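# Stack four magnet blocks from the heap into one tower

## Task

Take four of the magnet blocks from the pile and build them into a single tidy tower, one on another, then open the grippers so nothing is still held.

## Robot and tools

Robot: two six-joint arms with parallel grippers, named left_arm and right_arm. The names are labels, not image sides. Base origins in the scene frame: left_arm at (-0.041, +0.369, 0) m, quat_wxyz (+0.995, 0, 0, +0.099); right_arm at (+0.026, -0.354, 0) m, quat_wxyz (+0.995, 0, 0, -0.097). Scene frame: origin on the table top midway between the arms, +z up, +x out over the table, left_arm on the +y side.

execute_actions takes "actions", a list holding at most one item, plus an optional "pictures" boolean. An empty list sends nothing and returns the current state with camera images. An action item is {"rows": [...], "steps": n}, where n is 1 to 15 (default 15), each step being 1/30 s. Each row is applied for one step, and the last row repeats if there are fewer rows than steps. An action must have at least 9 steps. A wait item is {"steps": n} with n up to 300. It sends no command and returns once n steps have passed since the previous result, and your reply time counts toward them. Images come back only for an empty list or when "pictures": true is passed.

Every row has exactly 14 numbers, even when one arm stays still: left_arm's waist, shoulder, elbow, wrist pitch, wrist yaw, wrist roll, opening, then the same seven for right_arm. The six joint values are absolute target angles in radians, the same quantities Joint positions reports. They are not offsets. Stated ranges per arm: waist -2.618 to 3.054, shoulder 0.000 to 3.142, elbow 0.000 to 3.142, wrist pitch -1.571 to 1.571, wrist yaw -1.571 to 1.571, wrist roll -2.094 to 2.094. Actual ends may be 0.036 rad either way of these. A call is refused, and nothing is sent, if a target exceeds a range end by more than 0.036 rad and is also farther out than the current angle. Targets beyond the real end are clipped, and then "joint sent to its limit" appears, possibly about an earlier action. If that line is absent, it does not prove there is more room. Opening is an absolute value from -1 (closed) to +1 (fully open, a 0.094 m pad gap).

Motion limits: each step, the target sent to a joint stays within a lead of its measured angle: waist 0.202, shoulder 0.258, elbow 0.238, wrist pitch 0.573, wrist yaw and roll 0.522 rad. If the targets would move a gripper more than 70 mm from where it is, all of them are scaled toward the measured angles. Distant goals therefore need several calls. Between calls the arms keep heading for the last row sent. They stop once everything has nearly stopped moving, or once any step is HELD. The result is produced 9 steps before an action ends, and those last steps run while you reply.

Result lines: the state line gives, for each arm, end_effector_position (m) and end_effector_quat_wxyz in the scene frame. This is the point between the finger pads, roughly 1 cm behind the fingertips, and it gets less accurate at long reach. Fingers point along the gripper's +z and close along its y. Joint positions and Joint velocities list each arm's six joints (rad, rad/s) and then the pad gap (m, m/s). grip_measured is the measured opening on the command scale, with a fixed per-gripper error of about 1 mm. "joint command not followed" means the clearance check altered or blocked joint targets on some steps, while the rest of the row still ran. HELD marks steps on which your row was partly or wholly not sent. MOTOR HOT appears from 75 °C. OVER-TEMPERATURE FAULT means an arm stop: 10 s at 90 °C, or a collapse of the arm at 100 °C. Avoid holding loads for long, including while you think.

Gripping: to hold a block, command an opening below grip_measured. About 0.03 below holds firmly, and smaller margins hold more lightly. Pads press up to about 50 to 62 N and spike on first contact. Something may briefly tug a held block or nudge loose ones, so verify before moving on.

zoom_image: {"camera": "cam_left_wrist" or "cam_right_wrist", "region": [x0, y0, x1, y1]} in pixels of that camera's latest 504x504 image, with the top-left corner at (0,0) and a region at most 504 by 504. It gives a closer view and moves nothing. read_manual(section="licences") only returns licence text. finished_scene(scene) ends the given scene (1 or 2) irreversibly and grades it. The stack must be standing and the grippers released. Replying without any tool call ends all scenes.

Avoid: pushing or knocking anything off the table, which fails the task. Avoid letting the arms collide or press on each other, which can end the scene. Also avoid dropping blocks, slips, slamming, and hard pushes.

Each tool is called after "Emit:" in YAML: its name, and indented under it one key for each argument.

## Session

Emit:
execute_actions:
  actions: []

Scene clock: 0.00 s of 5800.00 s.
left_arm: end_effector_position=(+0.1340, +0.5419, +0.3000) grip_measured=+1.000 end_effector_quat_wxyz=(+0.695, -0.344, +0.603, -0.188) | right_arm: end_effector_position=(+0.5360, -0.0516, +0.2178) grip_measured=+1.000 end_effector_quat_wxyz=(+0.694, -0.626, +0.334, +0.124)
Joint positions: left_arm=[ 1.344  0.63   0.429  0.334  1.286 -0.911  0.094] | right_arm=[ 0.477  2.209  1.513  0.686 -0.975 -0.912  0.094]
Joint velocities: left_arm=[ 0.002 -0.007  0.017  0.037  0.022  0.007  0.   ] | right_arm=[-0.007  0.007 -0.007  0.066 -0.022 -0.081  0.   ]

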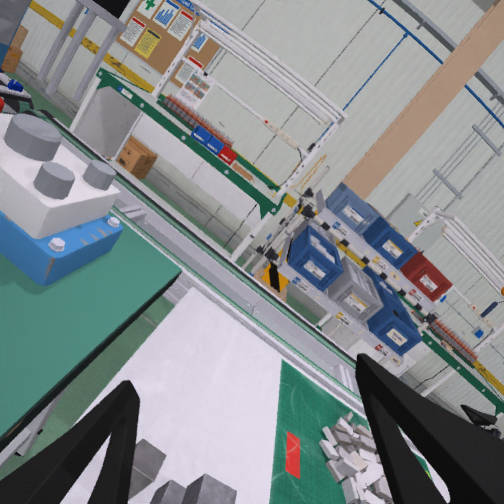

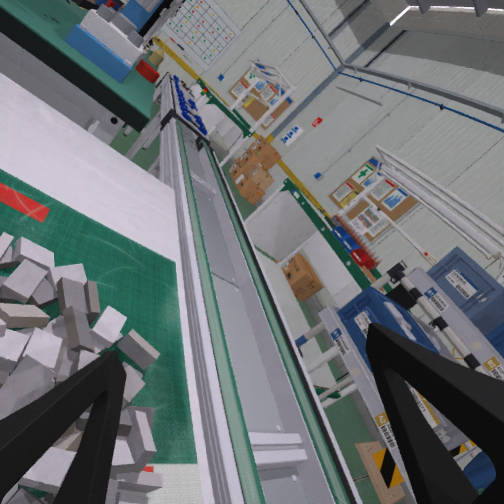

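Emit:
execute_actions:
  actions:
    - {"rows":[[-0.2,0.8,0.8,0,1.0,-0.5,1,0.3,1.3,1.3,0,0,0,1]]}

Emit:
execute_actions:
  actions:
    - {"rows":[[-0.75,1.6,1.6,-1.3,0,0,1,0.3,1,1,-1.2,0,0,1]]}

Emit:
execute_actions:
  actions:
    - {"steps":40}
  pictures: true

Scene clock: 0.47 s of 5800.00 s.
left_arm: end_effector_position=(+0.2015, +0.5249, +0.3650) grip_measured=+1.000 end_effector_quat_wxyz=(+0.692, -0.224, +0.662, -0.180) | right_arm: end_effector_position=(+0.5612, -0.1481, +0.1871) grip_measured=+1.000 end_effector_quat_wxyz=(+0.593, -0.455, +0.649, +0.139)
Joint positions: left_arm=[ 0.942  0.816  0.762  0.101  1.068 -0.623  0.094] | right_arm=[ 0.375  2.003  1.342  0.336 -0.636 -0.578  0.094]
Joint velocities: left_arm=[-2.161 -0.002  0.808 -0.168 -0.447  0.74   0.   ] | right_arm=[-0.73  -1.194 -0.53  -1.692  1.956  1.868  0.   ]
Steps of this call (steps 1 to 8: nothing new was sent; steps 9 to 14: the first 6 steps of this action). Readings (joint positions):
9: left_arm=[1.309 0.652 0.462 0.274 1.246 -0.847] | right_arm=[0.472 2.191 1.493 0.648 -0.932 -0.871]
10: left_arm=[1.236 0.708 0.530 0.211 1.197 -0.781] | right_arm=[0.463 2.157 1.453 0.587 -0.879 -0.818]
12: left_arm=[1.089 0.798 0.674 0.129 1.117 -0.685] | right_arm=[0.425 2.083 1.387 0.457 -0.768 -0.706]
14: the state above

Scene clock: 0.97 s of 5800.00 s.
left_arm: end_effector_position=(+0.3439, +0.2995, +0.3261) grip_measured=+1.000 end_effector_quat_wxyz=(+0.479, +0.040, +0.847, -0.228) | right_arm: end_effector_position=(+0.4414, -0.2990, +0.3398) grip_measured=+1.000 end_effector_quat_wxyz=(+0.608, -0.101, +0.787, +0.036)
Joint positions: left_arm=[-0.175  1.261  1.294 -0.542  0.46  -0.155  0.094] | right_arm=[ 0.286  1.222  1.132 -0.173 -0.092 -0.094  0.094]
Joint velocities: left_arm=[-1.937  2.659  2.659 -2.821 -2.806  0.989  0.   ] | right_arm=[ 0.012 -1.414 -0.911 -1.868  0.227  0.212  0.   ]
Steps of this call (steps 1 to 9: the last 9 steps of your previous action; steps 10 to 15: the first 6 steps of this action). Readings (joint positions):
10: left_arm=[0.183 0.835 0.839 -0.050 0.953 -0.447] | right_arm=[0.286 1.506 1.291 0.063 -0.151 -0.151]
11: left_arm=[0.108 0.902 0.920 -0.155 0.862 -0.362] | right_arm=[0.286 1.442 1.265 0.027 -0.136 -0.137]
13: left_arm=[-0.036 1.076 1.107 -0.348 0.664 -0.236] | right_arm=[0.286 1.325 1.197 -0.062 -0.112 -0.114]
15: the state above

Scene clock: 2.30 s of 5800.00 s.
left_arm: end_effector_position=(+0.2480, +0.1883, +0.1951) grip_measured=+1.000 end_effector_quat_wxyz=(+0.123, +0.269, +0.954, -0.041) | right_arm: end_effector_position=(+0.2413, -0.3315, +0.1647) grip_measured=+1.000 end_effector_quat_wxyz=(+0.175, -0.052, +0.983, +0.011)
Joint positions: left_arm=[-0.754  1.61   1.581 -1.281  0.01  -0.007  0.094] | right_arm=[ 0.291  1.03   1.002 -1.19  -0.007 -0.009  0.094]
Joint velocities: left_arm=[ 0.007  0.017 -0.012  0.022  0.007 -0.066  0.   ] | right_arm=[ 0.002 -0.012  0.017 -0.022 -0.037 -0.051  0.   ]
Kept back: nothing.
Steps of this call (steps 1 to 9: the last 9 steps of your previous action; steps 10 to 40: the robot went on to your last target). Readings (joint positions):
1: left_arm=[-0.243 1.355 1.388 -0.639 0.367 -0.126] | right_arm=[0.286 1.175 1.104 -0.237 -0.082 -0.085]
2: left_arm=[-0.306 1.445 1.471 -0.726 0.295 -0.105] | right_arm=[0.286 1.133 1.082 -0.305 -0.073 -0.076]
4: left_arm=[-0.422 1.567 1.552 -0.849 0.203 -0.076] | right_arm=[0.286 1.072 1.054 -0.443 -0.058 -0.062]
8: left_arm=[-0.665 1.641 1.558 -1.082 0.092 -0.040] | right_arm=[0.286 1.031 1.032 -0.723 -0.037 -0.041]
40: the state above

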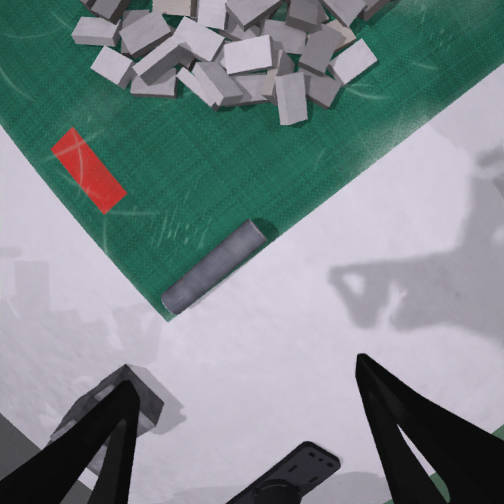

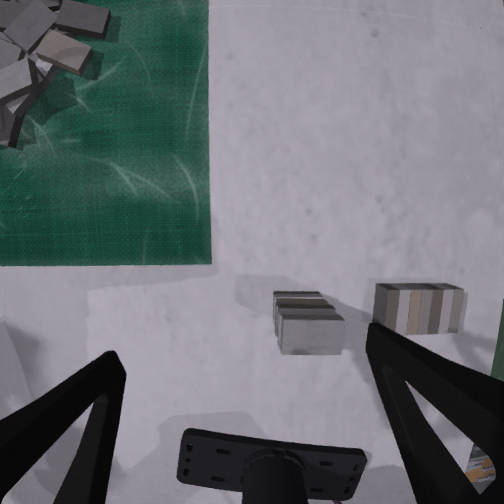

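Emit:
execute_actions:
  actions:
    - {"rows":[[-0.5,1.3,1.3,-1.3,0,0,1,0.75,1.6,1.61,-1.29,0,0,1]]}

Emit:
execute_actions:
  actions:
    - {"steps":22}
  pictures: true

Scene clock: 2.77 s of 5800.00 s.
left_arm: end_effector_position=(+0.2172, +0.2889, +0.1925) grip_measured=+1.000 end_effector_quat_wxyz=(+0.134, +0.148, +0.980, -0.021) | right_arm: end_effector_position=(+0.2990, -0.2282, +0.1931) grip_measured=+1.000 end_effector_quat_wxyz=(+0.130, -0.217, +0.967, +0.023)
Joint positions: left_arm=[-0.502  1.334  1.32  -1.286 -0.    -0.005  0.094] | right_arm=[ 0.631  1.454  1.422 -1.275  0.011 -0.007  0.094]
Joint velocities: left_arm=[ 0.735 -0.901 -0.247 -0.447 -0.198  0.007  0.   ] | right_arm=[ 1.526  2.225  2.147 -0.066  0.037  0.007  0.   ]
Steps of this call (steps 1 to 8: the robot went on to your last target; steps 9 to 14: the first 6 steps of this action). Readings (joint positions):
9: left_arm=[-0.738 1.583 1.546 -1.256 0.018 -0.006] | right_arm=[0.321 1.065 1.040 -1.233 0.007 -0.008]
10: left_arm=[-0.703 1.535 1.482 -1.239 0.022 -0.005] | right_arm=[0.388 1.136 1.118 -1.279 0.011 -0.007]
12: left_arm=[-0.591 1.420 1.370 -1.254 0.018 -0.005] | right_arm=[0.517 1.298 1.275 -1.280 0.011 -0.007]
14: the state above

Scene clock: 3.50 s of 5800.00 s.
left_arm: end_effector_position=(+0.2119, +0.2946, +0.2005) grip_measured=+1.000 end_effector_quat_wxyz=(+0.146, +0.142, +0.979, -0.019) | right_arm: end_effector_position=(+0.3148, -0.1699, +0.1900) grip_measured=+1.000 end_effector_quat_wxyz=(+0.117, -0.280, +0.952, +0.036)
Joint positions: left_arm=[-0.491  1.294  1.317 -1.299 -0.007 -0.005  0.094] | right_arm=[ 0.758  1.627  1.581 -1.28  -0.005 -0.007  0.094]
Joint velocities: left_arm=[-0.002 -0.002 -0.007  0.007 -0.066 -0.051  0.   ] | right_arm=[-0.012  0.002 -0.017 -0.037  0.051 -0.081  0.   ]
Kept back: nothing.
Steps of this call (steps 1 to 9: the last 9 steps of your previous action; steps 10 to 22: the robot went on to your last target). Readings (joint positions):
1: left_arm=[-0.488 1.310 1.317 -1.297 -0.006 -0.005] | right_arm=[0.679 1.524 1.490 -1.270 0.009 -0.007]
2: left_arm=[-0.486 1.297 1.317 -1.299 -0.007 -0.005] | right_arm=[0.716 1.577 1.539 -1.256 0.005 -0.007]
4: left_arm=[-0.491 1.292 1.317 -1.299 -0.007 -0.005] | right_arm=[0.756 1.626 1.572 -1.239 -0.002 -0.007]
8: left_arm=[-0.491 1.294 1.317 -1.299 -0.007 -0.005] | right_arm=[0.759 1.628 1.577 -1.263 -0.005 -0.007]
22: the state above

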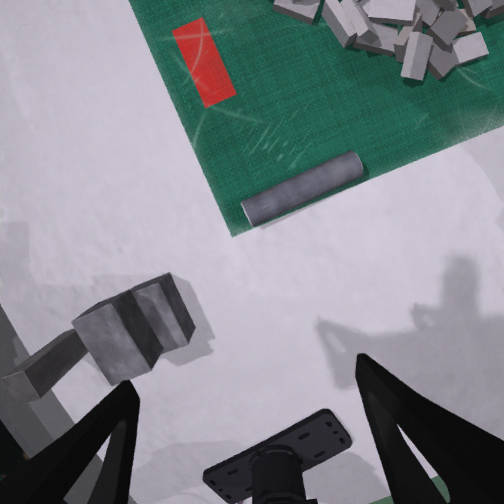

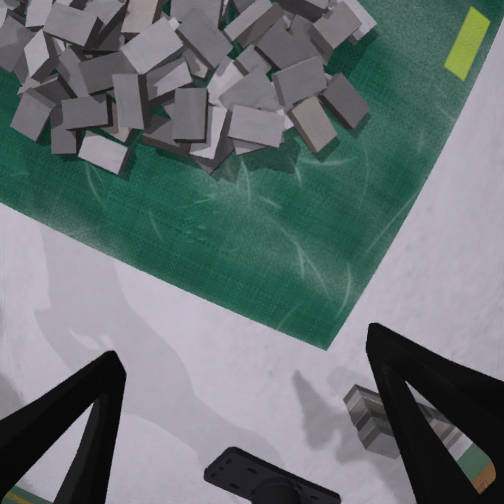

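Emit:
execute_actions:
  actions:
    - {"rows":[[-0.5,1.3,1.3,-1.3,0,0,1,0.66,2.15,2.1,-1.45,0,0,0]]}

Emit:
execute_actions:
  actions:
    - {"rows":[[-0.5,1.3,1.3,-1.3,0,0,1,0.66,2.29,2.15,-1.4,0,0,0]]}

Emit:
execute_actions:
  actions:
    - {"steps":18}
  pictures: true

Scene clock: 4.03 s of 5800.00 s.
left_arm: end_effector_position=(+0.2119, +0.2946, +0.2005) grip_measured=+1.000 end_effector_quat_wxyz=(+0.146, +0.142, +0.979, -0.019) | right_arm: end_effector_position=(+0.4067, -0.1600, +0.1708) grip_measured=+0.005 end_effector_quat_wxyz=(+0.086, -0.235, +0.968, +0.023)
Joint positions: left_arm=[-0.491  1.294  1.317 -1.299 -0.007 -0.005  0.094] | right_arm=[ 0.663  2.037  2.041 -1.397 -0.005 -0.007  0.047]
Joint velocities: left_arm=[ 0.012 -0.012 -0.002 -0.051  0.037 -0.007  0.   ] | right_arm=[-0.252  1.907  1.179  0.374  0.081 -0.022 -0.008]
Steps of this call (steps 1 to 10: the robot went on to your last target; steps 11 to 16: the first 6 steps of this action). Readings (joint positions):
11: left_arm=[-0.491 1.294 1.317 -1.299 -0.007 -0.005] | right_arm=[0.749 1.663 1.630 -1.334 -0.009 -0.007]
12: left_arm=[-0.491 1.294 1.317 -1.299 -0.007 -0.005] | right_arm=[0.731 1.727 1.719 -1.385 -0.010 -0.007]
14: left_arm=[-0.491 1.294 1.317 -1.299 -0.007 -0.005] | right_arm=[0.689 1.883 1.902 -1.408 -0.009 -0.007]
16: the state above

Scene clock: 4.53 s of 5800.00 s.
left_arm: end_effector_position=(+0.2119, +0.2946, +0.2005) grip_measured=+1.000 end_effector_quat_wxyz=(+0.146, +0.142, +0.979, -0.019) | right_arm: end_effector_position=(+0.4257, -0.1553, +0.0968) grip_measured=+0.002 end_effector_quat_wxyz=(+0.010, -0.231, +0.973, +0.003)
Joint positions: left_arm=[-0.491  1.294  1.317 -1.299 -0.007 -0.005  0.094] | right_arm=[ 0.654  2.272  2.131 -1.408 -0.002 -0.007  0.047]
Joint velocities: left_arm=[-0.002 -0.017 -0.012  0.051 -0.037  0.037  0.   ] | right_arm=[-0.002  0.418  0.002 -0.007 -0.022  0.022  0.001]
Steps of this call (steps 1 to 9: the last 9 steps of your previous action; steps 10 to 15: the first 6 steps of this action). Readings (joint positions):
10: left_arm=[-0.491 1.294 1.317 -1.299 -0.007 -0.005] | right_arm=[0.654 2.204 2.085 -1.436 -0.002 -0.007]
11: left_arm=[-0.491 1.294 1.317 -1.299 -0.007 -0.005] | right_arm=[0.654 2.217 2.109 -1.434 -0.002 -0.007]
13: left_arm=[-0.491 1.294 1.317 -1.299 -0.007 -0.005] | right_arm=[0.654 2.245 2.130 -1.415 -0.002 -0.007]
15: the state above

Scene clock: 5.13 s of 5800.00 s.
left_arm: end_effector_position=(+0.2119, +0.2946, +0.2005) grip_measured=+1.000 end_effector_quat_wxyz=(+0.146, +0.142, +0.979, -0.019) | right_arm: end_effector_position=(+0.4248, -0.1558, +0.0814) grip_measured=+0.002 end_effector_quat_wxyz=(-0.008, -0.231, +0.973, -0.001)
Joint positions: left_arm=[-0.491  1.294  1.317 -1.299 -0.007 -0.005  0.094] | right_arm=[ 0.654  2.308  2.131 -1.408 -0.002 -0.007  0.047]
Joint velocities: left_arm=[ 0.012 -0.012  0.007 -0.007 -0.007 -0.022  0.   ] | right_arm=[ 0.007 -0.027 -0.002 -0.007 -0.066 -0.007 -0.   ]
Kept back: nothing.
Steps of this call (steps 1 to 9: the last 9 steps of your previous action; steps 10 to 18: the robot went on to your last target). Readings (joint positions):
1: left_arm=[-0.491 1.294 1.317 -1.299 -0.007 -0.005] | right_arm=[0.654 2.285 2.131 -1.408 -0.002 -0.007]
2: left_arm=[-0.491 1.294 1.317 -1.299 -0.007 -0.005] | right_arm=[0.654 2.295 2.131 -1.408 -0.002 -0.007]
4: left_arm=[-0.491 1.294 1.317 -1.299 -0.007 -0.005] | right_arm=[0.654 2.307 2.131 -1.408 -0.002 -0.007]
8: left_arm=[-0.491 1.294 1.317 -1.299 -0.007 -0.005] | right_arm=[0.654 2.308 2.131 -1.408 -0.002 -0.007]
18: the state above

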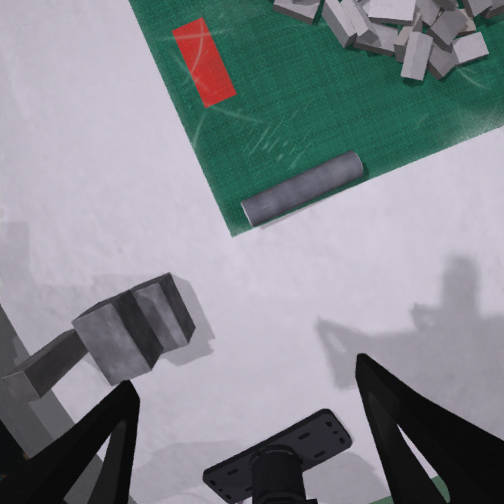

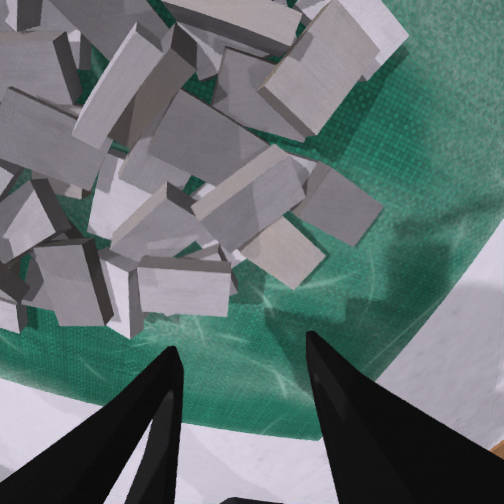

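Emit:
execute_actions:
  actions:
    - {"rows":[[-0.5,1.3,1.3,-1.3,0,0,1,0.71,2.25,1.95,-1.25,0,0.22,0.1]]}

Emit:
execute_actions:
  actions:
    - {"steps":15}
  pictures: true

Scene clock: 5.70 s of 5800.00 s.
left_arm: end_effector_position=(+0.2119, +0.2946, +0.2005) grip_measured=+1.000 end_effector_quat_wxyz=(+0.146, +0.142, +0.979, -0.019) | right_arm: end_effector_position=(+0.4015, -0.1449, +0.0542) grip_measured=+0.098 end_effector_quat_wxyz=(-0.022, -0.177, +0.984, -0.008)
Joint positions: left_arm=[-0.491  1.294  1.317 -1.299 -0.007 -0.005  0.094] | right_arm=[ 0.702  2.271  1.958 -1.305  0.001  0.151  0.052]
Joint velocities: left_arm=[-0.007 -0.002  0.002 -0.022  0.022  0.051  0.   ] | right_arm=[ 0.256  0.032 -0.208  0.139  0.051  0.447  0.   ]
Steps of this call (steps 1 to 11: the robot went on to your last target; steps 12 to 17: the first 6 steps of this action). Readings (joint positions):
12: left_arm=[-0.491 1.294 1.317 -1.299 -0.007 -0.005] | right_arm=[0.658 2.295 2.094 -1.374 -0.000 0.027]
13: left_arm=[-0.491 1.294 1.317 -1.299 -0.007 -0.005] | right_arm=[0.664 2.276 2.043 -1.342 0.001 0.065]
15: left_arm=[-0.491 1.294 1.317 -1.299 -0.007 -0.005] | right_arm=[0.683 2.268 1.984 -1.322 0.001 0.118]
17: the state above

Scene clock: 6.20 s of 5800.00 s.
left_arm: end_effector_position=(+0.2119, +0.2946, +0.2005) grip_measured=+1.000 end_effector_quat_wxyz=(+0.146, +0.142, +0.979, -0.019) | right_arm: end_effector_position=(+0.4069, -0.1352, +0.0524) grip_measured=+0.098 end_effector_quat_wxyz=(-0.004, -0.155, +0.988, -0.001)
Joint positions: left_arm=[-0.491  1.294  1.317 -1.299 -0.007 -0.005  0.094] | right_arm=[ 0.715  2.271  1.953 -1.261 -0.     0.208  0.052]
Joint velocities: left_arm=[-0.012 -0.007 -0.002 -0.007  0.037  0.007  0.   ] | right_arm=[ 0.012 -0.012 -0.007 -0.051 -0.066 -0.007  0.   ]
Kept back: nothing.
Steps of this call (steps 1 to 9: the last 9 steps of your previous action; steps 10 to 15: the robot went on to your last target). Readings (joint positions):
1: left_arm=[-0.491 1.294 1.317 -1.299 -0.007 -0.005] | right_arm=[0.709 2.271 1.954 -1.298 0.000 0.163]
2: left_arm=[-0.491 1.294 1.317 -1.299 -0.007 -0.005] | right_arm=[0.713 2.271 1.953 -1.293 -0.000 0.172]
4: left_arm=[-0.491 1.294 1.317 -1.299 -0.007 -0.005] | right_arm=[0.715 2.271 1.953 -1.280 -0.000 0.186]
8: left_arm=[-0.491 1.294 1.317 -1.299 -0.007 -0.005] | right_arm=[0.715 2.271 1.953 -1.267 -0.000 0.200]
15: the state above

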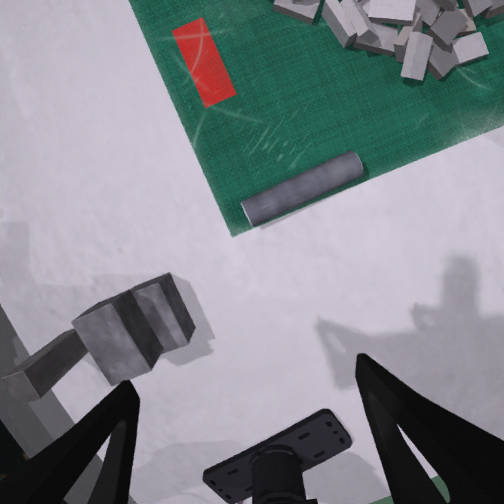

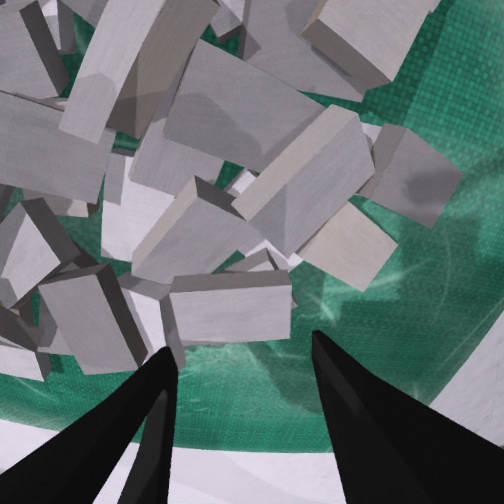

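Emit:
execute_actions:
  actions:
    - {"rows":[[-0.5,1.3,1.3,-1.3,0,0,1,0.725,2.3,1.95,-1.205,0,0.26,0.02]]}

Emit:
execute_actions:
  actions:
    - {"steps":12}
  pictures: true

Scene clock: 6.73 s of 5800.00 s.
left_arm: end_effector_position=(+0.2119, +0.2946, +0.2005) grip_measured=+1.000 end_effector_quat_wxyz=(+0.146, +0.142, +0.979, -0.019) | right_arm: end_effector_position=(+0.4124, -0.1323, +0.0433) grip_measured=+0.022 end_effector_quat_wxyz=(+0.001, -0.140, +0.990, -0.000)
Joint positions: left_arm=[-0.491  1.294  1.317 -1.299 -0.007 -0.005  0.094] | right_arm=[ 0.715  2.292  1.953 -1.23   0.001  0.239  0.048]
Joint velocities: left_arm=[-0.002 -0.012  0.012 -0.037 -0.037 -0.007  0.   ] | right_arm=[-0.007  0.09   0.002  0.066  0.081  0.125  0.   ]
Steps of this call (steps 1 to 10: the robot went on to your last target; steps 11 to 16: the first 6 steps of this action). Readings (joint positions):
11: left_arm=[-0.491 1.294 1.317 -1.299 -0.007 -0.005] | right_arm=[0.715 2.273 1.953 -1.256 -0.000 0.216]
12: left_arm=[-0.491 1.294 1.317 -1.299 -0.007 -0.005] | right_arm=[0.715 2.276 1.953 -1.248 -0.000 0.223]
14: left_arm=[-0.491 1.294 1.317 -1.299 -0.007 -0.005] | right_arm=[0.715 2.286 1.953 -1.235 -0.000 0.233]
16: the state above

Scene clock: 7.13 s of 5800.00 s.
left_arm: end_effector_position=(+0.2119, +0.2946, +0.2005) grip_measured=+1.000 end_effector_quat_wxyz=(+0.146, +0.142, +0.979, -0.019) | right_arm: end_effector_position=(+0.4149, -0.1310, +0.0401) grip_measured=+0.022 end_effector_quat_wxyz=(+0.004, -0.135, +0.991, +0.001)
Joint positions: left_arm=[-0.491  1.294  1.317 -1.299 -0.007 -0.005  0.094] | right_arm=[ 0.715  2.3    1.953 -1.216  0.002  0.25   0.048]
Joint velocities: left_arm=[-0.022 -0.007  0.027  0.007  0.022 -0.007  0.   ] | right_arm=[ 0.007 -0.002 -0.002 -0.051  0.051 -0.022 -0.001]
Kept back: nothing.
Steps of this call (steps 1 to 9: the last 9 steps of your previous action; steps 10 to 12: the robot went on to your last target). Readings (joint positions):
1: left_arm=[-0.491 1.294 1.317 -1.299 -0.007 -0.005] | right_arm=[0.715 2.295 1.953 -1.229 0.002 0.241]
2: left_arm=[-0.491 1.294 1.317 -1.299 -0.007 -0.005] | right_arm=[0.715 2.297 1.953 -1.228 0.002 0.243]
4: left_arm=[-0.491 1.294 1.317 -1.299 -0.007 -0.005] | right_arm=[0.715 2.299 1.953 -1.223 0.002 0.246]
8: left_arm=[-0.491 1.294 1.317 -1.299 -0.007 -0.005] | right_arm=[0.715 2.300 1.953 -1.218 0.002 0.248]
12: the state above

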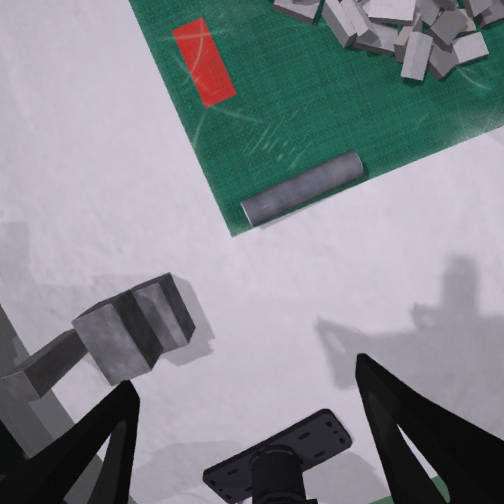

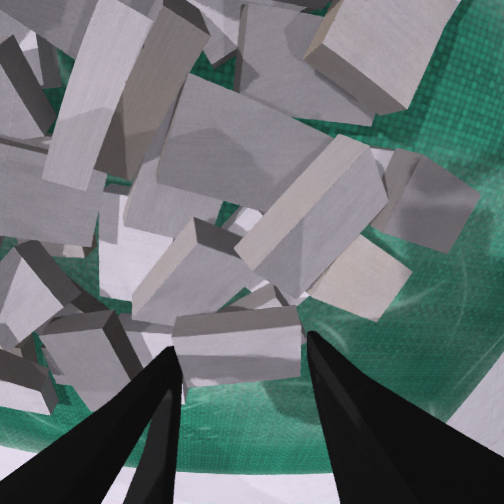

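Emit:
execute_actions:
  actions:
    - {"rows":[[-0.5,1.3,1.3,-1.3,0,0,1,0.72,2.312,1.95,-1.21,0,0.26,0.02],[-0.5,1.3,1.3,-1.3,0,0,1,0.72,2.312,1.95,-1.21,0,0.26,0.02],[-0.5,1.3,1.3,-1.3,0,0,1,0.72,2.312,1.95,-1.21,0,0.26,0.02],[-0.5,1.3,1.3,-1.3,0,0,1,0.72,2.312,1.95,-1.21,0,0.26,0.02],[-0.5,1.3,1.3,-1.3,0,0,1,0.72,2.312,1.95,-1.21,0,0.26,0.02],[-0.5,1.3,1.3,-1.3,0,0,1,0.72,2.312,1.95,-1.21,0,0.26,0.02],[-0.5,1.3,1.3,-1.3,0,0,1,0.72,2.312,1.95,-1.21,0,0.26,-0.19]],"steps":13}

Emit:
execute_actions:
  actions:
    - {"rows":[[-0.5,1.3,1.3,-1.3,0,0,1,0.72,2.2,1.93,-1.25,0,0.26,-0.19]]}
  pictures: true

Scene clock: 7.97 s of 5800.00 s.
left_arm: end_effector_position=(+0.2119, +0.2946, +0.2005) grip_measured=+1.000 end_effector_quat_wxyz=(+0.146, +0.142, +0.979, -0.019) | right_arm: end_effector_position=(+0.4152, -0.1309, +0.0401) grip_measured=+0.022 end_effector_quat_wxyz=(+0.004, -0.134, +0.991, +0.001)
Joint positions: left_arm=[-0.491  1.294  1.317 -1.299 -0.007 -0.005  0.094] | right_arm=[ 0.715  2.3    1.953 -1.215  0.002  0.25   0.048]
Joint velocities: left_arm=[ 0.002  0.012 -0.022 -0.007 -0.051 -0.007  0.   ] | right_arm=[-0.017 -0.017 -0.002 -0.007  0.037  0.081  0.001]
Steps of this call (steps 1 to 21: the robot went on to your last target; steps 22 to 25: the first 4 steps of this action). Readings (joint positions):
22: left_arm=[-0.491 1.294 1.317 -1.299 -0.007 -0.005] | right_arm=[0.715 2.300 1.953 -1.215 0.002 0.250]
23: left_arm=[-0.491 1.294 1.317 -1.299 -0.007 -0.005] | right_arm=[0.715 2.300 1.953 -1.215 0.002 0.250]
25: the state above

Scene clock: 8.47 s of 5800.00 s.
left_arm: end_effector_position=(+0.2119, +0.2946, +0.2005) grip_measured=+1.000 end_effector_quat_wxyz=(+0.146, +0.142, +0.979, -0.019) | right_arm: end_effector_position=(+0.4094, -0.1341, +0.0607) grip_measured=-0.143 end_effector_quat_wxyz=(+0.013, -0.134, +0.991, +0.004)
Joint positions: left_arm=[-0.491  1.294  1.317 -1.299 -0.007 -0.005  0.094] | right_arm=[ 0.715  2.24   1.933 -1.237  0.002  0.25   0.04 ]
Joint velocities: left_arm=[-0.007 -0.017 -0.007  0.007 -0.037  0.11   0.   ] | right_arm=[ 0.002 -0.295 -0.012 -0.125 -0.007  0.022  0.001]
Steps of this call (steps 1 to 9: the last 9 steps of your previous action; steps 10 to 15: the first 6 steps of this action). Readings (joint positions):
10: left_arm=[-0.491 1.294 1.317 -1.299 -0.007 -0.005] | right_arm=[0.715 2.294 1.949 -1.215 0.002 0.250]
11: left_arm=[-0.491 1.294 1.317 -1.299 -0.007 -0.005] | right_arm=[0.715 2.284 1.940 -1.218 0.002 0.250]
13: left_arm=[-0.491 1.294 1.317 -1.299 -0.007 -0.005] | right_arm=[0.715 2.261 1.933 -1.233 0.002 0.250]
15: the state above

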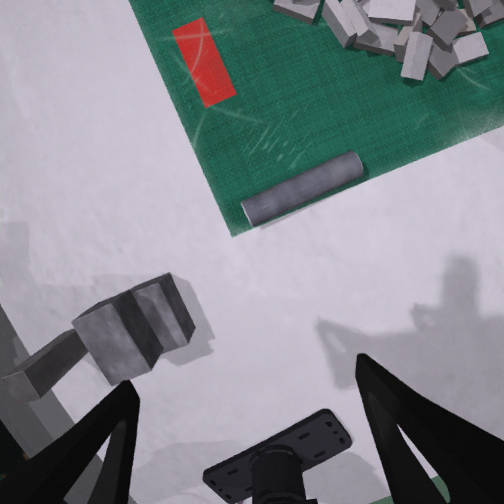

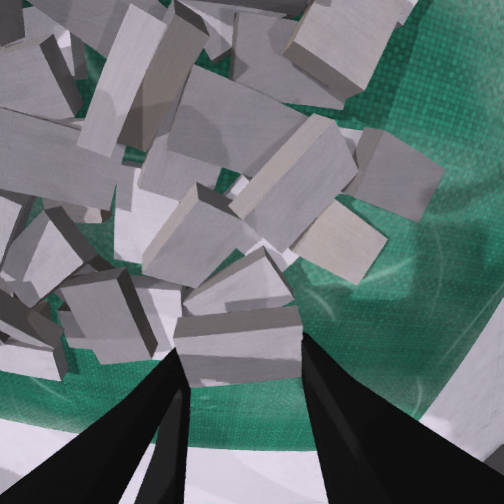

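Emit:
execute_actions:
  actions:
    - {"rows":[[-0.5,1.3,1.3,-1.3,0,0,1,0.68,2.16,1.86,-1.22,0,0.6,-0.19],[-0.5,1.3,1.3,-1.3,0,0,1,0.65,2.12,1.79,-1.19,0,0.9,-0.19],[-0.5,1.3,1.3,-1.3,0,0,1,0.62,2.09,1.72,-1.15,0,1.2,-0.19],[-0.5,1.3,1.3,-1.3,0,0,1,0.59,2.06,1.65,-1.11,0,1.58,-0.19],[-0.5,1.3,1.3,-1.3,0,0,1,0.56,2.03,1.58,-1.08,0,1.58,-0.19],[-0.5,1.3,1.3,-1.3,0,0,1,0.54,2.01,1.52,-1.055,0,1.58,-0.19]]}

Emit:
execute_actions:
  actions:
    - {"steps":22}
  pictures: true

Scene clock: 9.13 s of 5800.00 s.
left_arm: end_effector_position=(+0.2119, +0.2946, +0.2005) grip_measured=+1.000 end_effector_quat_wxyz=(+0.146, +0.142, +0.979, -0.019) | right_arm: end_effector_position=(+0.3840, -0.1884, +0.0487) grip_measured=-0.143 end_effector_quat_wxyz=(-0.005, +0.181, +0.983, +0.002)
Joint positions: left_arm=[-0.491  1.294  1.317 -1.299 -0.007 -0.005  0.094] | right_arm=[ 0.622  2.083  1.636 -1.131 -0.01   0.792  0.04 ]
Joint velocities: left_arm=[-0.012 -0.022 -0.007 -0.007 -0.081 -0.007  0.   ] | right_arm=[-1.004 -0.838 -1.883  0.505  0.007  2.791  0.   ]
Steps of this call (steps 1 to 9: the last 9 steps of your previous action; steps 10 to 14: the robot went on to your last target; steps 15 to 20: the first 6 steps of this action). Readings (joint positions):
15: left_arm=[-0.491 1.294 1.317 -1.299 -0.007 -0.005] | right_arm=[0.713 2.216 1.920 -1.231 0.000 0.304]
16: left_arm=[-0.491 1.294 1.317 -1.299 -0.007 -0.005] | right_arm=[0.708 2.200 1.884 -1.210 -0.002 0.397]
18: left_arm=[-0.491 1.294 1.317 -1.299 -0.007 -0.005] | right_arm=[0.679 2.144 1.769 -1.170 -0.008 0.594]
20: the state above

Scene clock: 9.87 s of 5800.00 s.
left_arm: end_effector_position=(+0.2119, +0.2946, +0.2005) grip_measured=+1.000 end_effector_quat_wxyz=(+0.146, +0.142, +0.979, -0.019) | right_arm: end_effector_position=(+0.3828, -0.2266, +0.0341) grip_measured=-0.143 end_effector_quat_wxyz=(-0.004, +0.573, +0.819, -0.006)
Joint positions: left_arm=[-0.491  1.294  1.317 -1.299 -0.007 -0.005  0.094] | right_arm=[ 0.537  2.046  1.521 -1.061  0.001  1.563  0.04 ]
Joint velocities: left_arm=[ 0.002 -0.017 -0.007 -0.095 -0.095  0.051  0.   ] | right_arm=[-0.017 -0.027  0.002 -0.022  0.022  0.022  0.   ]
Kept back: nothing.
Steps of this call (steps 1 to 9: the last 9 steps of your previous action; steps 10 to 22: the robot went on to your last target). Readings (joint positions):
1: left_arm=[-0.491 1.294 1.317 -1.299 -0.007 -0.005] | right_arm=[0.588 2.060 1.584 -1.123 -0.009 0.891]
2: left_arm=[-0.491 1.294 1.317 -1.299 -0.007 -0.005] | right_arm=[0.556 2.050 1.551 -1.123 -0.005 0.990]
4: left_arm=[-0.491 1.294 1.317 -1.299 -0.007 -0.005] | right_arm=[0.516 2.047 1.526 -1.117 0.003 1.184]
8: left_arm=[-0.491 1.294 1.317 -1.299 -0.007 -0.005] | right_arm=[0.519 2.046 1.521 -1.087 0.006 1.413]
22: the state above

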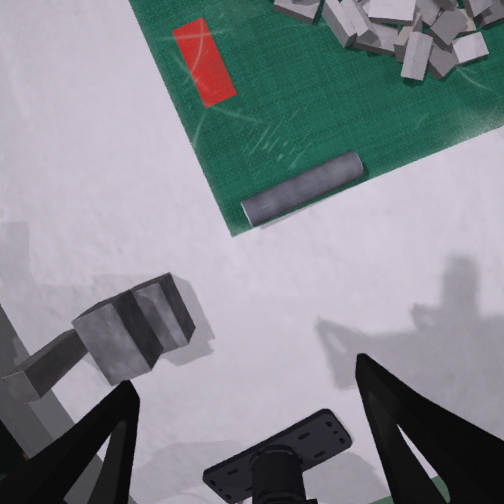

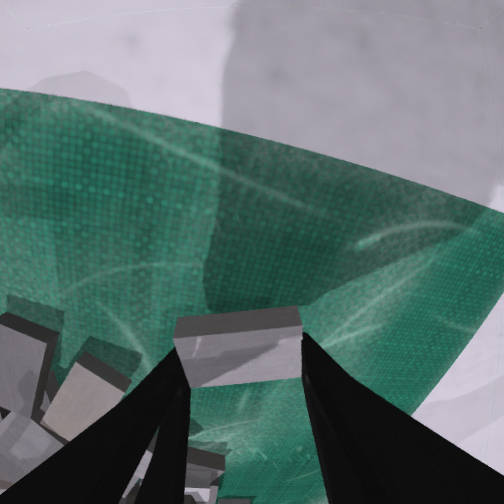

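Shift a little farther from the heap, then lower.

Emit:
execute_actions:
  actions:
    - {"rows":[[-0.5,1.3,1.3,-1.3,0,0,1,0.47,2.04,1.52,-1.04,0,1.58,-0.19]],"steps":10}

Emit:
execute_actions:
  actions:
    - {"rows":[[-0.5,1.3,1.3,-1.3,0,0,1,0.47,2.05,1.47,-0.985,0,1.58,-0.19]]}

Emit:
execute_actions:
  actions:
    - {"steps":10}
  pictures: true

Scene clock: 10.13 s of 5800.00 s.
left_arm: end_effector_position=(+0.2119, +0.2946, +0.2005) grip_measured=+1.000 end_effector_quat_wxyz=(+0.146, +0.142, +0.979, -0.019) | right_arm: end_effector_position=(+0.3835, -0.2276, +0.0341) grip_measured=-0.143 end_effector_quat_wxyz=(-0.005, +0.578, +0.816, -0.005)
Joint positions: left_arm=[-0.491  1.294  1.317 -1.299 -0.007 -0.005  0.094] | right_arm=[ 0.532  2.046  1.521 -1.059 -0.002  1.569  0.04 ]
Joint velocities: left_arm=[-0.007  0.007 -0.002 -0.022  0.022  0.037  0.   ] | right_arm=[-0.134 -0.007 -0.022  0.066 -0.227 -0.066  0.   ]
Steps of this call (steps 1 to 7: the robot went on to your last target; step 8: the first step of this action). Readings (joint positions):
8: the state above

Scene clock: 10.63 s of 5800.00 s.
left_arm: end_effector_position=(+0.2119, +0.2946, +0.2005) grip_measured=+1.000 end_effector_quat_wxyz=(+0.146, +0.142, +0.979, -0.019) | right_arm: end_effector_position=(+0.3896, -0.2520, +0.0208) grip_measured=-0.143 end_effector_quat_wxyz=(-0.005, +0.605, +0.796, -0.004)
Joint positions: left_arm=[-0.491  1.294  1.317 -1.299 -0.007 -0.005  0.094] | right_arm=[ 0.465  2.054  1.478 -1.007 -0.003  1.57   0.04 ]
Joint velocities: left_arm=[-0.012  0.002  0.012  0.037  0.037  0.051  0.   ] | right_arm=[-0.002  0.051 -0.085  0.095  0.022 -0.037  0.   ]
Steps of this call (steps 1 to 9: the last 9 steps of your previous action; steps 10 to 15: the first 6 steps of this action). Readings (joint positions):
10: left_arm=[-0.491 1.294 1.317 -1.299 -0.007 -0.005] | right_arm=[0.465 2.046 1.514 -1.037 -0.003 1.570]
11: left_arm=[-0.491 1.294 1.317 -1.299 -0.007 -0.005] | right_arm=[0.465 2.046 1.505 -1.025 -0.003 1.570]
13: left_arm=[-0.491 1.294 1.317 -1.299 -0.007 -0.005] | right_arm=[0.465 2.050 1.487 -1.011 -0.003 1.570]
15: the state above

Scene clock: 10.97 s of 5800.00 s.
left_arm: end_effector_position=(+0.2119, +0.2946, +0.2005) grip_measured=+1.000 end_effector_quat_wxyz=(+0.146, +0.142, +0.979, -0.019) | right_arm: end_effector_position=(+0.3923, -0.2513, +0.0197) grip_measured=-0.143 end_effector_quat_wxyz=(-0.001, +0.605, +0.796, +0.000)
Joint positions: left_arm=[-0.491  1.294  1.317 -1.299 -0.007 -0.005  0.094] | right_arm=[ 0.465  2.056  1.476 -0.992 -0.003  1.57   0.04 ]
Joint velocities: left_arm=[-0.012 -0.022 -0.012  0.022  0.081 -0.007  0.   ] | right_arm=[ 0.002 -0.017 -0.007 -0.051  0.007 -0.037  0.001]
Kept back: nothing.
Steps of this call (steps 1 to 9: the last 9 steps of your previous action; step 10: the robot went on to your last target). Readings (joint positions):
1: left_arm=[-0.491 1.294 1.317 -1.299 -0.007 -0.005] | right_arm=[0.465 2.055 1.476 -1.005 -0.003 1.570]
2: left_arm=[-0.491 1.294 1.317 -1.299 -0.007 -0.005] | right_arm=[0.465 2.056 1.476 -1.003 -0.003 1.570]
4: left_arm=[-0.491 1.294 1.317 -1.299 -0.007 -0.005] | right_arm=[0.465 2.056 1.476 -0.999 -0.003 1.570]
8: left_arm=[-0.491 1.294 1.317 -1.299 -0.007 -0.005] | right_arm=[0.465 2.056 1.476 -0.993 -0.003 1.570]
10: the state above

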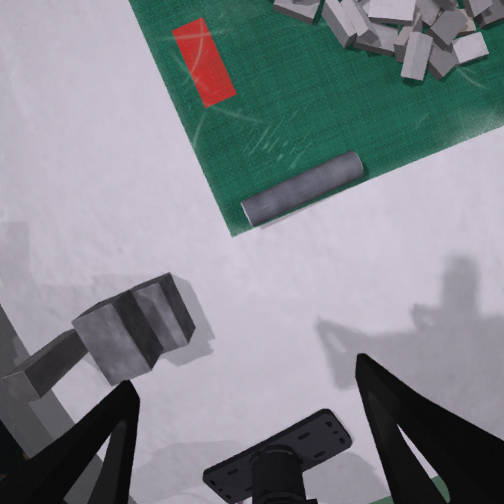

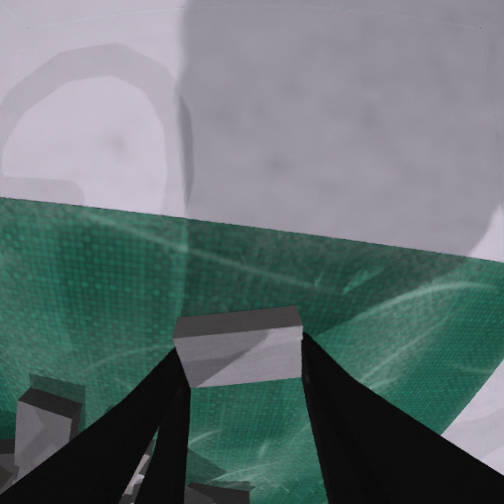

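Emit:
execute_actions:
  actions:
    - {"rows":[[-0.5,1.3,1.3,-1.3,0,0,1,0.47,2.075,1.47,-0.985,0,1.58,-0.19]],"steps":10}

Emit:
execute_actions:
  actions:
    - {"rows":[[-0.5,1.3,1.3,-1.3,0,0,1,0.47,2.07,1.47,-0.985,0,1.58,0.15],[-0.5,1.3,1.3,-1.3,0,0,1,0.47,2.07,1.47,-0.985,0,1.58,0.15],[-0.5,1.3,1.3,-1.3,0,0,1,0.47,2.07,1.47,-0.985,0,1.58,0.15],[-0.5,1.3,1.3,-1.3,0,0,1,0.47,2.07,1.47,-0.985,0,1.58,0.15],[-0.5,1.3,1.3,-1.3,0,0,1,0.47,1.99,1.62,-1.17,0,1.58,0.15]],"steps":13}

Emit:
execute_actions:
  actions:
    - {"rows":[[-0.5,1.3,1.3,-1.3,0,0,1,0.6,2.2,1.97,-1.31,0,-0.7,-0.25]]}

Emit:
execute_actions:
  actions:
    - {"rows":[[-0.5,1.3,1.3,-1.3,0,0,1,0.6,2.34,2.115,-1.31,0,-0.7,-0.25]]}

Emit:
execute_actions:
  actions:
    - {"steps":18}
  pictures: true

Scene clock: 11.67 s of 5800.00 s.
left_arm: end_effector_position=(+0.2119, +0.2946, +0.2005) grip_measured=+1.000 end_effector_quat_wxyz=(+0.146, +0.142, +0.979, -0.019) | right_arm: end_effector_position=(+0.3925, -0.2512, +0.0191) grip_measured=-0.143 end_effector_quat_wxyz=(-0.001, +0.605, +0.796, +0.000)
Joint positions: left_arm=[-0.491  1.294  1.317 -1.299 -0.007 -0.005  0.094] | right_arm=[ 0.465  2.057  1.476 -0.991 -0.003  1.57   0.04 ]
Joint velocities: left_arm=[-0.017  0.012  0.002 -0.051 -0.051  0.022  0.   ] | right_arm=[-0.002  0.027  0.017 -0.037 -0.066 -0.007  0.001]
Steps of this call (steps 1 to 20: the robot went on to your last target; step 21: the first step of this action). Readings (joint positions):
21: the state above

Scene clock: 12.10 s of 5800.00 s.
left_arm: end_effector_position=(+0.2119, +0.2946, +0.2005) grip_measured=+1.000 end_effector_quat_wxyz=(+0.146, +0.142, +0.979, -0.019) | right_arm: end_effector_position=(+0.3924, -0.2513, +0.0162) grip_measured=+0.147 end_effector_quat_wxyz=(-0.003, +0.605, +0.796, -0.002)
Joint positions: left_arm=[-0.491  1.294  1.317 -1.299 -0.007 -0.005  0.094] | right_arm=[ 0.465  2.065  1.476 -0.988 -0.003  1.571  0.054]
Joint velocities: left_arm=[-0.022 -0.012  0.007 -0.051 -0.051 -0.081  0.   ] | right_arm=[ 0.002  0.012  0.002  0.037 -0.022  0.051  0.003]
Steps of this call (steps 1 to 9: the last 9 steps of your previous action; steps 10 to 13: the first 4 steps of this action). Readings (joint positions):
10: left_arm=[-0.491 1.294 1.317 -1.299 -0.007 -0.005] | right_arm=[0.465 2.063 1.476 -0.989 -0.003 1.571]
11: left_arm=[-0.491 1.294 1.317 -1.299 -0.007 -0.005] | right_arm=[0.465 2.064 1.476 -0.988 -0.003 1.571]
13: the state above

Scene clock: 12.60 s of 5800.00 s.
left_arm: end_effector_position=(+0.2119, +0.2946, +0.2005) grip_measured=+1.000 end_effector_quat_wxyz=(+0.146, +0.142, +0.979, -0.019) | right_arm: end_effector_position=(+0.4338, -0.1818, +0.0717) grip_measured=-0.248 end_effector_quat_wxyz=(+0.021, +0.293, +0.956, +0.016)
Joint positions: left_arm=[-0.491  1.294  1.317 -1.299 -0.007 -0.005  0.094] | right_arm=[ 0.594  2.212  1.93  -1.237  0.002  0.995  0.035]
Joint velocities: left_arm=[-0.007 -0.002 -0.002 -0.022  0.022  0.037  0.   ] | right_arm=[ 0.584  0.227  0.247 -0.154 -0.154 -2.791 -0.   ]
Steps of this call (steps 1 to 9: the last 9 steps of your previous action; steps 10 to 15: the first 6 steps of this action). Readings (joint positions):
10: left_arm=[-0.491 1.294 1.317 -1.299 -0.007 -0.005] | right_arm=[0.476 2.024 1.653 -1.182 0.002 1.491]
11: left_arm=[-0.491 1.294 1.317 -1.299 -0.007 -0.005] | right_arm=[0.494 2.076 1.735 -1.231 0.007 1.391]
13: left_arm=[-0.491 1.294 1.317 -1.299 -0.007 -0.005] | right_arm=[0.546 2.173 1.880 -1.242 0.007 1.193]
15: the state above

Scene clock: 13.10 s of 5800.00 s.
left_arm: end_effector_position=(+0.2119, +0.2946, +0.2005) grip_measured=+1.000 end_effector_quat_wxyz=(+0.146, +0.142, +0.979, -0.019) | right_arm: end_effector_position=(+0.4487, -0.1692, +0.0594) grip_measured=-0.248 end_effector_quat_wxyz=(+0.014, -0.410, +0.912, +0.002)
Joint positions: left_arm=[-0.491  1.294  1.317 -1.299 -0.007 -0.005  0.094] | right_arm=[ 0.604  2.334  2.087 -1.297 -0.005 -0.436  0.035]
Joint velocities: left_arm=[ 0.002 -0.012 -0.017  0.037 -0.051 -0.022  0.   ] | right_arm=[ 0.007  0.252  0.012 -0.051 -0.051 -1.722  0.001]
Steps of this call (steps 1 to 9: the last 9 steps of your previous action; steps 10 to 15: the first 6 steps of this action). Readings (joint positions):
10: left_arm=[-0.491 1.294 1.317 -1.299 -0.007 -0.005] | right_arm=[0.605 2.236 1.975 -1.315 -0.005 0.004]
11: left_arm=[-0.491 1.294 1.317 -1.299 -0.007 -0.005] | right_arm=[0.604 2.266 2.026 -1.324 -0.005 -0.095]
13: left_arm=[-0.491 1.294 1.317 -1.299 -0.007 -0.005] | right_arm=[0.604 2.311 2.080 -1.302 -0.005 -0.291]
15: the state above

Scene clock: 13.70 s of 5800.00 s.
left_arm: end_effector_position=(+0.2119, +0.2946, +0.2005) grip_measured=+1.000 end_effector_quat_wxyz=(+0.146, +0.142, +0.979, -0.019) | right_arm: end_effector_position=(+0.4468, -0.1701, +0.0509) grip_measured=-0.248 end_effector_quat_wxyz=(+0.003, -0.520, +0.854, +0.002)
Joint positions: left_arm=[-0.491  1.294  1.317 -1.299 -0.007 -0.005  0.094] | right_arm=[ 0.604  2.353  2.087 -1.3   -0.004 -0.686  0.035]
Joint velocities: left_arm=[-0.022  0.017  0.002 -0.007 -0.022 -0.095  0.   ] | right_arm=[-0.022  0.007 -0.002 -0.007 -0.11  -0.051  0.   ]
Kept back: nothing.
Steps of this call (steps 1 to 9: the last 9 steps of your previous action; steps 10 to 18: the robot went on to your last target). Readings (joint positions):
1: left_arm=[-0.491 1.294 1.317 -1.299 -0.007 -0.005] | right_arm=[0.604 2.342 2.087 -1.298 -0.005 -0.487]
2: left_arm=[-0.491 1.294 1.317 -1.299 -0.007 -0.005] | right_arm=[0.604 2.348 2.087 -1.299 -0.005 -0.528]
4: left_arm=[-0.491 1.294 1.317 -1.299 -0.007 -0.005] | right_arm=[0.604 2.353 2.087 -1.299 -0.005 -0.587]
8: left_arm=[-0.491 1.294 1.317 -1.299 -0.007 -0.005] | right_arm=[0.604 2.353 2.087 -1.300 -0.005 -0.648]
18: the state above

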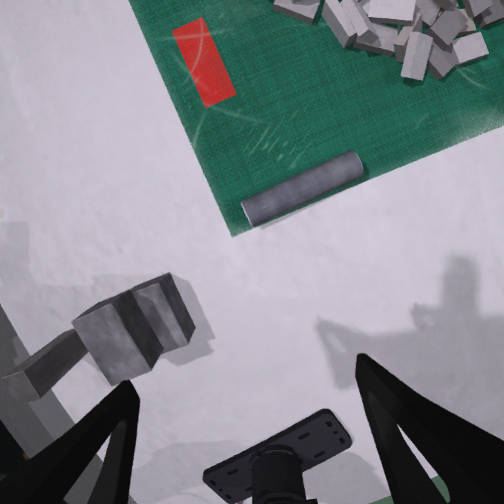

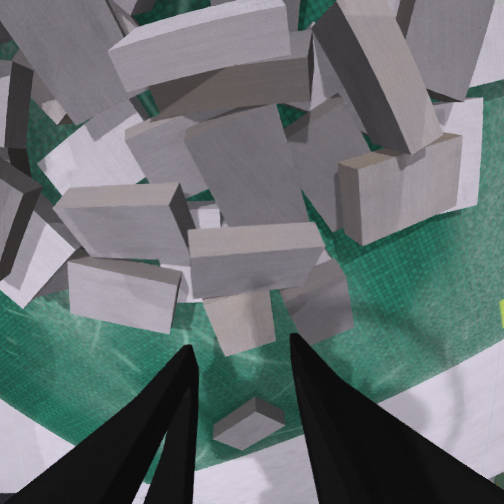

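Emit:
execute_actions:
  actions:
    - {"rows":[[-0.5,1.3,1.3,-1.3,0,0,1,0.585,2.4,2.1,-1.3,0,-0.82,-0.3]]}

Emit:
execute_actions:
  actions:
    - {"steps":12}
  pictures: true

Scene clock: 14.37 s of 5800.00 s.
left_arm: end_effector_position=(+0.2119, +0.2946, +0.2005) grip_measured=+1.000 end_effector_quat_wxyz=(+0.146, +0.142, +0.979, -0.019) | right_arm: end_effector_position=(+0.4447, -0.1761, +0.0355) grip_measured=-0.298 end_effector_quat_wxyz=(-0.018, -0.555, +0.832, +0.004)
Joint positions: left_arm=[-0.491  1.294  1.317 -1.299 -0.007 -0.005  0.094] | right_arm=[ 0.595  2.389  2.087 -1.307 -0.001 -0.777  0.033]
Joint velocities: left_arm=[ 0.002 -0.002 -0.012 -0.007 -0.051  0.051  0.   ] | right_arm=[-0.056 -0.012 -0.017 -0.139  0.022 -0.227 -0.   ]
Steps of this call (steps 1 to 14: the robot went on to your last target; steps 15 to 20: the first 6 steps of this action). Readings (joint positions):
15: left_arm=[-0.491 1.294 1.317 -1.299 -0.007 -0.005] | right_arm=[0.603 2.356 2.087 -1.300 -0.004 -0.709]
16: left_arm=[-0.491 1.294 1.317 -1.299 -0.007 -0.005] | right_arm=[0.602 2.361 2.087 -1.299 -0.004 -0.730]
18: left_arm=[-0.491 1.294 1.317 -1.299 -0.007 -0.005] | right_arm=[0.598 2.378 2.087 -1.299 -0.004 -0.759]
20: the state above

Scene clock: 14.77 s of 5800.00 s.
left_arm: end_effector_position=(+0.2119, +0.2946, +0.2005) grip_measured=+1.000 end_effector_quat_wxyz=(+0.146, +0.142, +0.979, -0.019) | right_arm: end_effector_position=(+0.4458, -0.1789, +0.0355) grip_measured=-0.298 end_effector_quat_wxyz=(-0.019, -0.565, +0.825, +0.002)
Joint positions: left_arm=[-0.491  1.294  1.317 -1.299 -0.007 -0.005  0.094] | right_arm=[ 0.59   2.389  2.087 -1.307  0.004 -0.807  0.033]
Joint velocities: left_arm=[ 0.002  0.002  0.002 -0.037 -0.066 -0.007  0.   ] | right_arm=[ 0.007 -0.027  0.012  0.007 -0.095  0.022 -0.   ]
Kept back: nothing.
Steps of this call (steps 1 to 9: the last 9 steps of your previous action; steps 10 to 12: the robot went on to your last target). Readings (joint positions):
1: left_arm=[-0.491 1.294 1.317 -1.299 -0.007 -0.005] | right_arm=[0.593 2.389 2.087 -1.308 0.001 -0.783]
2: left_arm=[-0.491 1.294 1.317 -1.299 -0.007 -0.005] | right_arm=[0.592 2.389 2.087 -1.307 0.002 -0.788]
4: left_arm=[-0.491 1.294 1.317 -1.299 -0.007 -0.005] | right_arm=[0.590 2.389 2.087 -1.307 0.003 -0.796]
8: left_arm=[-0.491 1.294 1.317 -1.299 -0.007 -0.005] | right_arm=[0.590 2.389 2.087 -1.307 0.003 -0.804]
12: the state above

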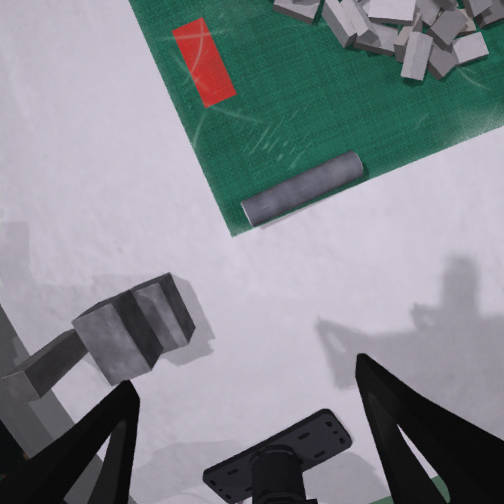

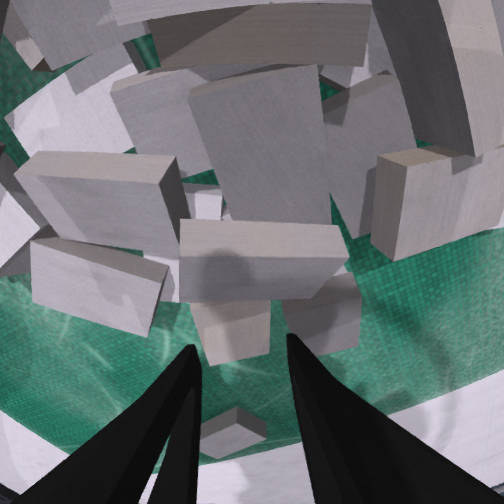

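Emit:
execute_actions:
  actions:
    - {"rows":[[-0.5,1.3,1.3,-1.3,0,0,1,0.59,2.428,2.1,-1.305,0,-0.82,-0.3]]}

Emit:
execute_actions:
  actions:
    - {"steps":10}
  pictures: true

Scene clock: 15.27 s of 5800.00 s.
left_arm: end_effector_position=(+0.2119, +0.2946, +0.2005) grip_measured=+1.000 end_effector_quat_wxyz=(+0.146, +0.142, +0.979, -0.019) | right_arm: end_effector_position=(+0.4454, -0.1792, +0.0346) grip_measured=-0.298 end_effector_quat_wxyz=(-0.020, -0.566, +0.824, +0.002)
Joint positions: left_arm=[-0.491  1.294  1.317 -1.299 -0.007 -0.005  0.094] | right_arm=[ 0.59   2.39   2.087 -1.308  0.004 -0.809  0.033]
Joint velocities: left_arm=[-0.012 -0.017  0.017  0.037 -0.037 -0.066  0.   ] | right_arm=[-0.002 -0.012 -0.007  0.007  0.007 -0.051 -0.   ]
Steps of this call (steps 1 to 9: the robot went on to your last target; steps 10 to 15: the first 6 steps of this action). Readings (joint positions):
10: left_arm=[-0.491 1.294 1.317 -1.299 -0.007 -0.005] | right_arm=[0.590 2.390 2.087 -1.308 0.004 -0.809]
11: left_arm=[-0.491 1.294 1.317 -1.299 -0.007 -0.005] | right_arm=[0.590 2.390 2.087 -1.308 0.004 -0.809]
13: left_arm=[-0.491 1.294 1.317 -1.299 -0.007 -0.005] | right_arm=[0.590 2.390 2.087 -1.308 0.004 -0.809]
15: the state above

Scene clock: 15.60 s of 5800.00 s.
left_arm: end_effector_position=(+0.2119, +0.2946, +0.2005) grip_measured=+1.000 end_effector_quat_wxyz=(+0.146, +0.142, +0.979, -0.019) | right_arm: end_effector_position=(+0.4454, -0.1792, +0.0346) grip_measured=-0.298 end_effector_quat_wxyz=(-0.020, -0.566, +0.824, +0.002)
Joint positions: left_arm=[-0.491  1.294  1.317 -1.299 -0.007 -0.005  0.094] | right_arm=[ 0.59   2.39   2.087 -1.308  0.004 -0.809  0.033]
Joint velocities: left_arm=[-0.017 -0.007  0.022  0.007  0.007 -0.081  0.   ] | right_arm=[ 0.007 -0.012  0.012 -0.066  0.007  0.066 -0.   ]
Kept back: nothing.
Steps of this call (steps 1 to 9: the last 9 steps of your previous action; step 10: the robot went on to your last target). Readings (joint positions):
1: left_arm=[-0.491 1.294 1.317 -1.299 -0.007 -0.005] | right_arm=[0.590 2.390 2.087 -1.308 0.004 -0.809]
2: left_arm=[-0.491 1.294 1.317 -1.299 -0.007 -0.005] | right_arm=[0.590 2.390 2.087 -1.308 0.004 -0.809]
4: left_arm=[-0.491 1.294 1.317 -1.299 -0.007 -0.005] | right_arm=[0.590 2.390 2.087 -1.308 0.004 -0.809]
8: left_arm=[-0.491 1.294 1.317 -1.299 -0.007 -0.005] | right_arm=[0.590 2.390 2.087 -1.308 0.004 -0.809]
10: the state above

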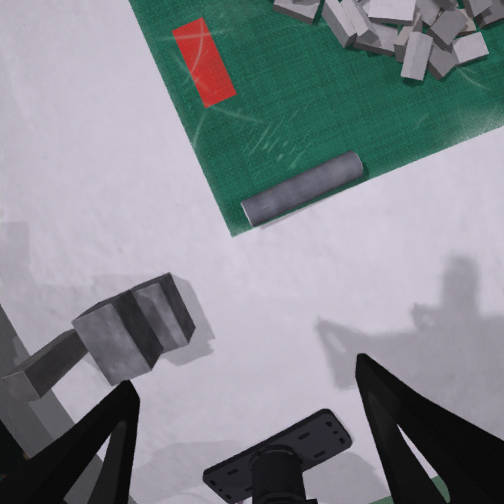

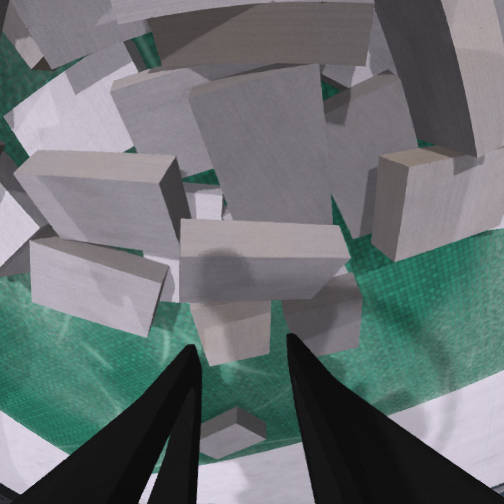

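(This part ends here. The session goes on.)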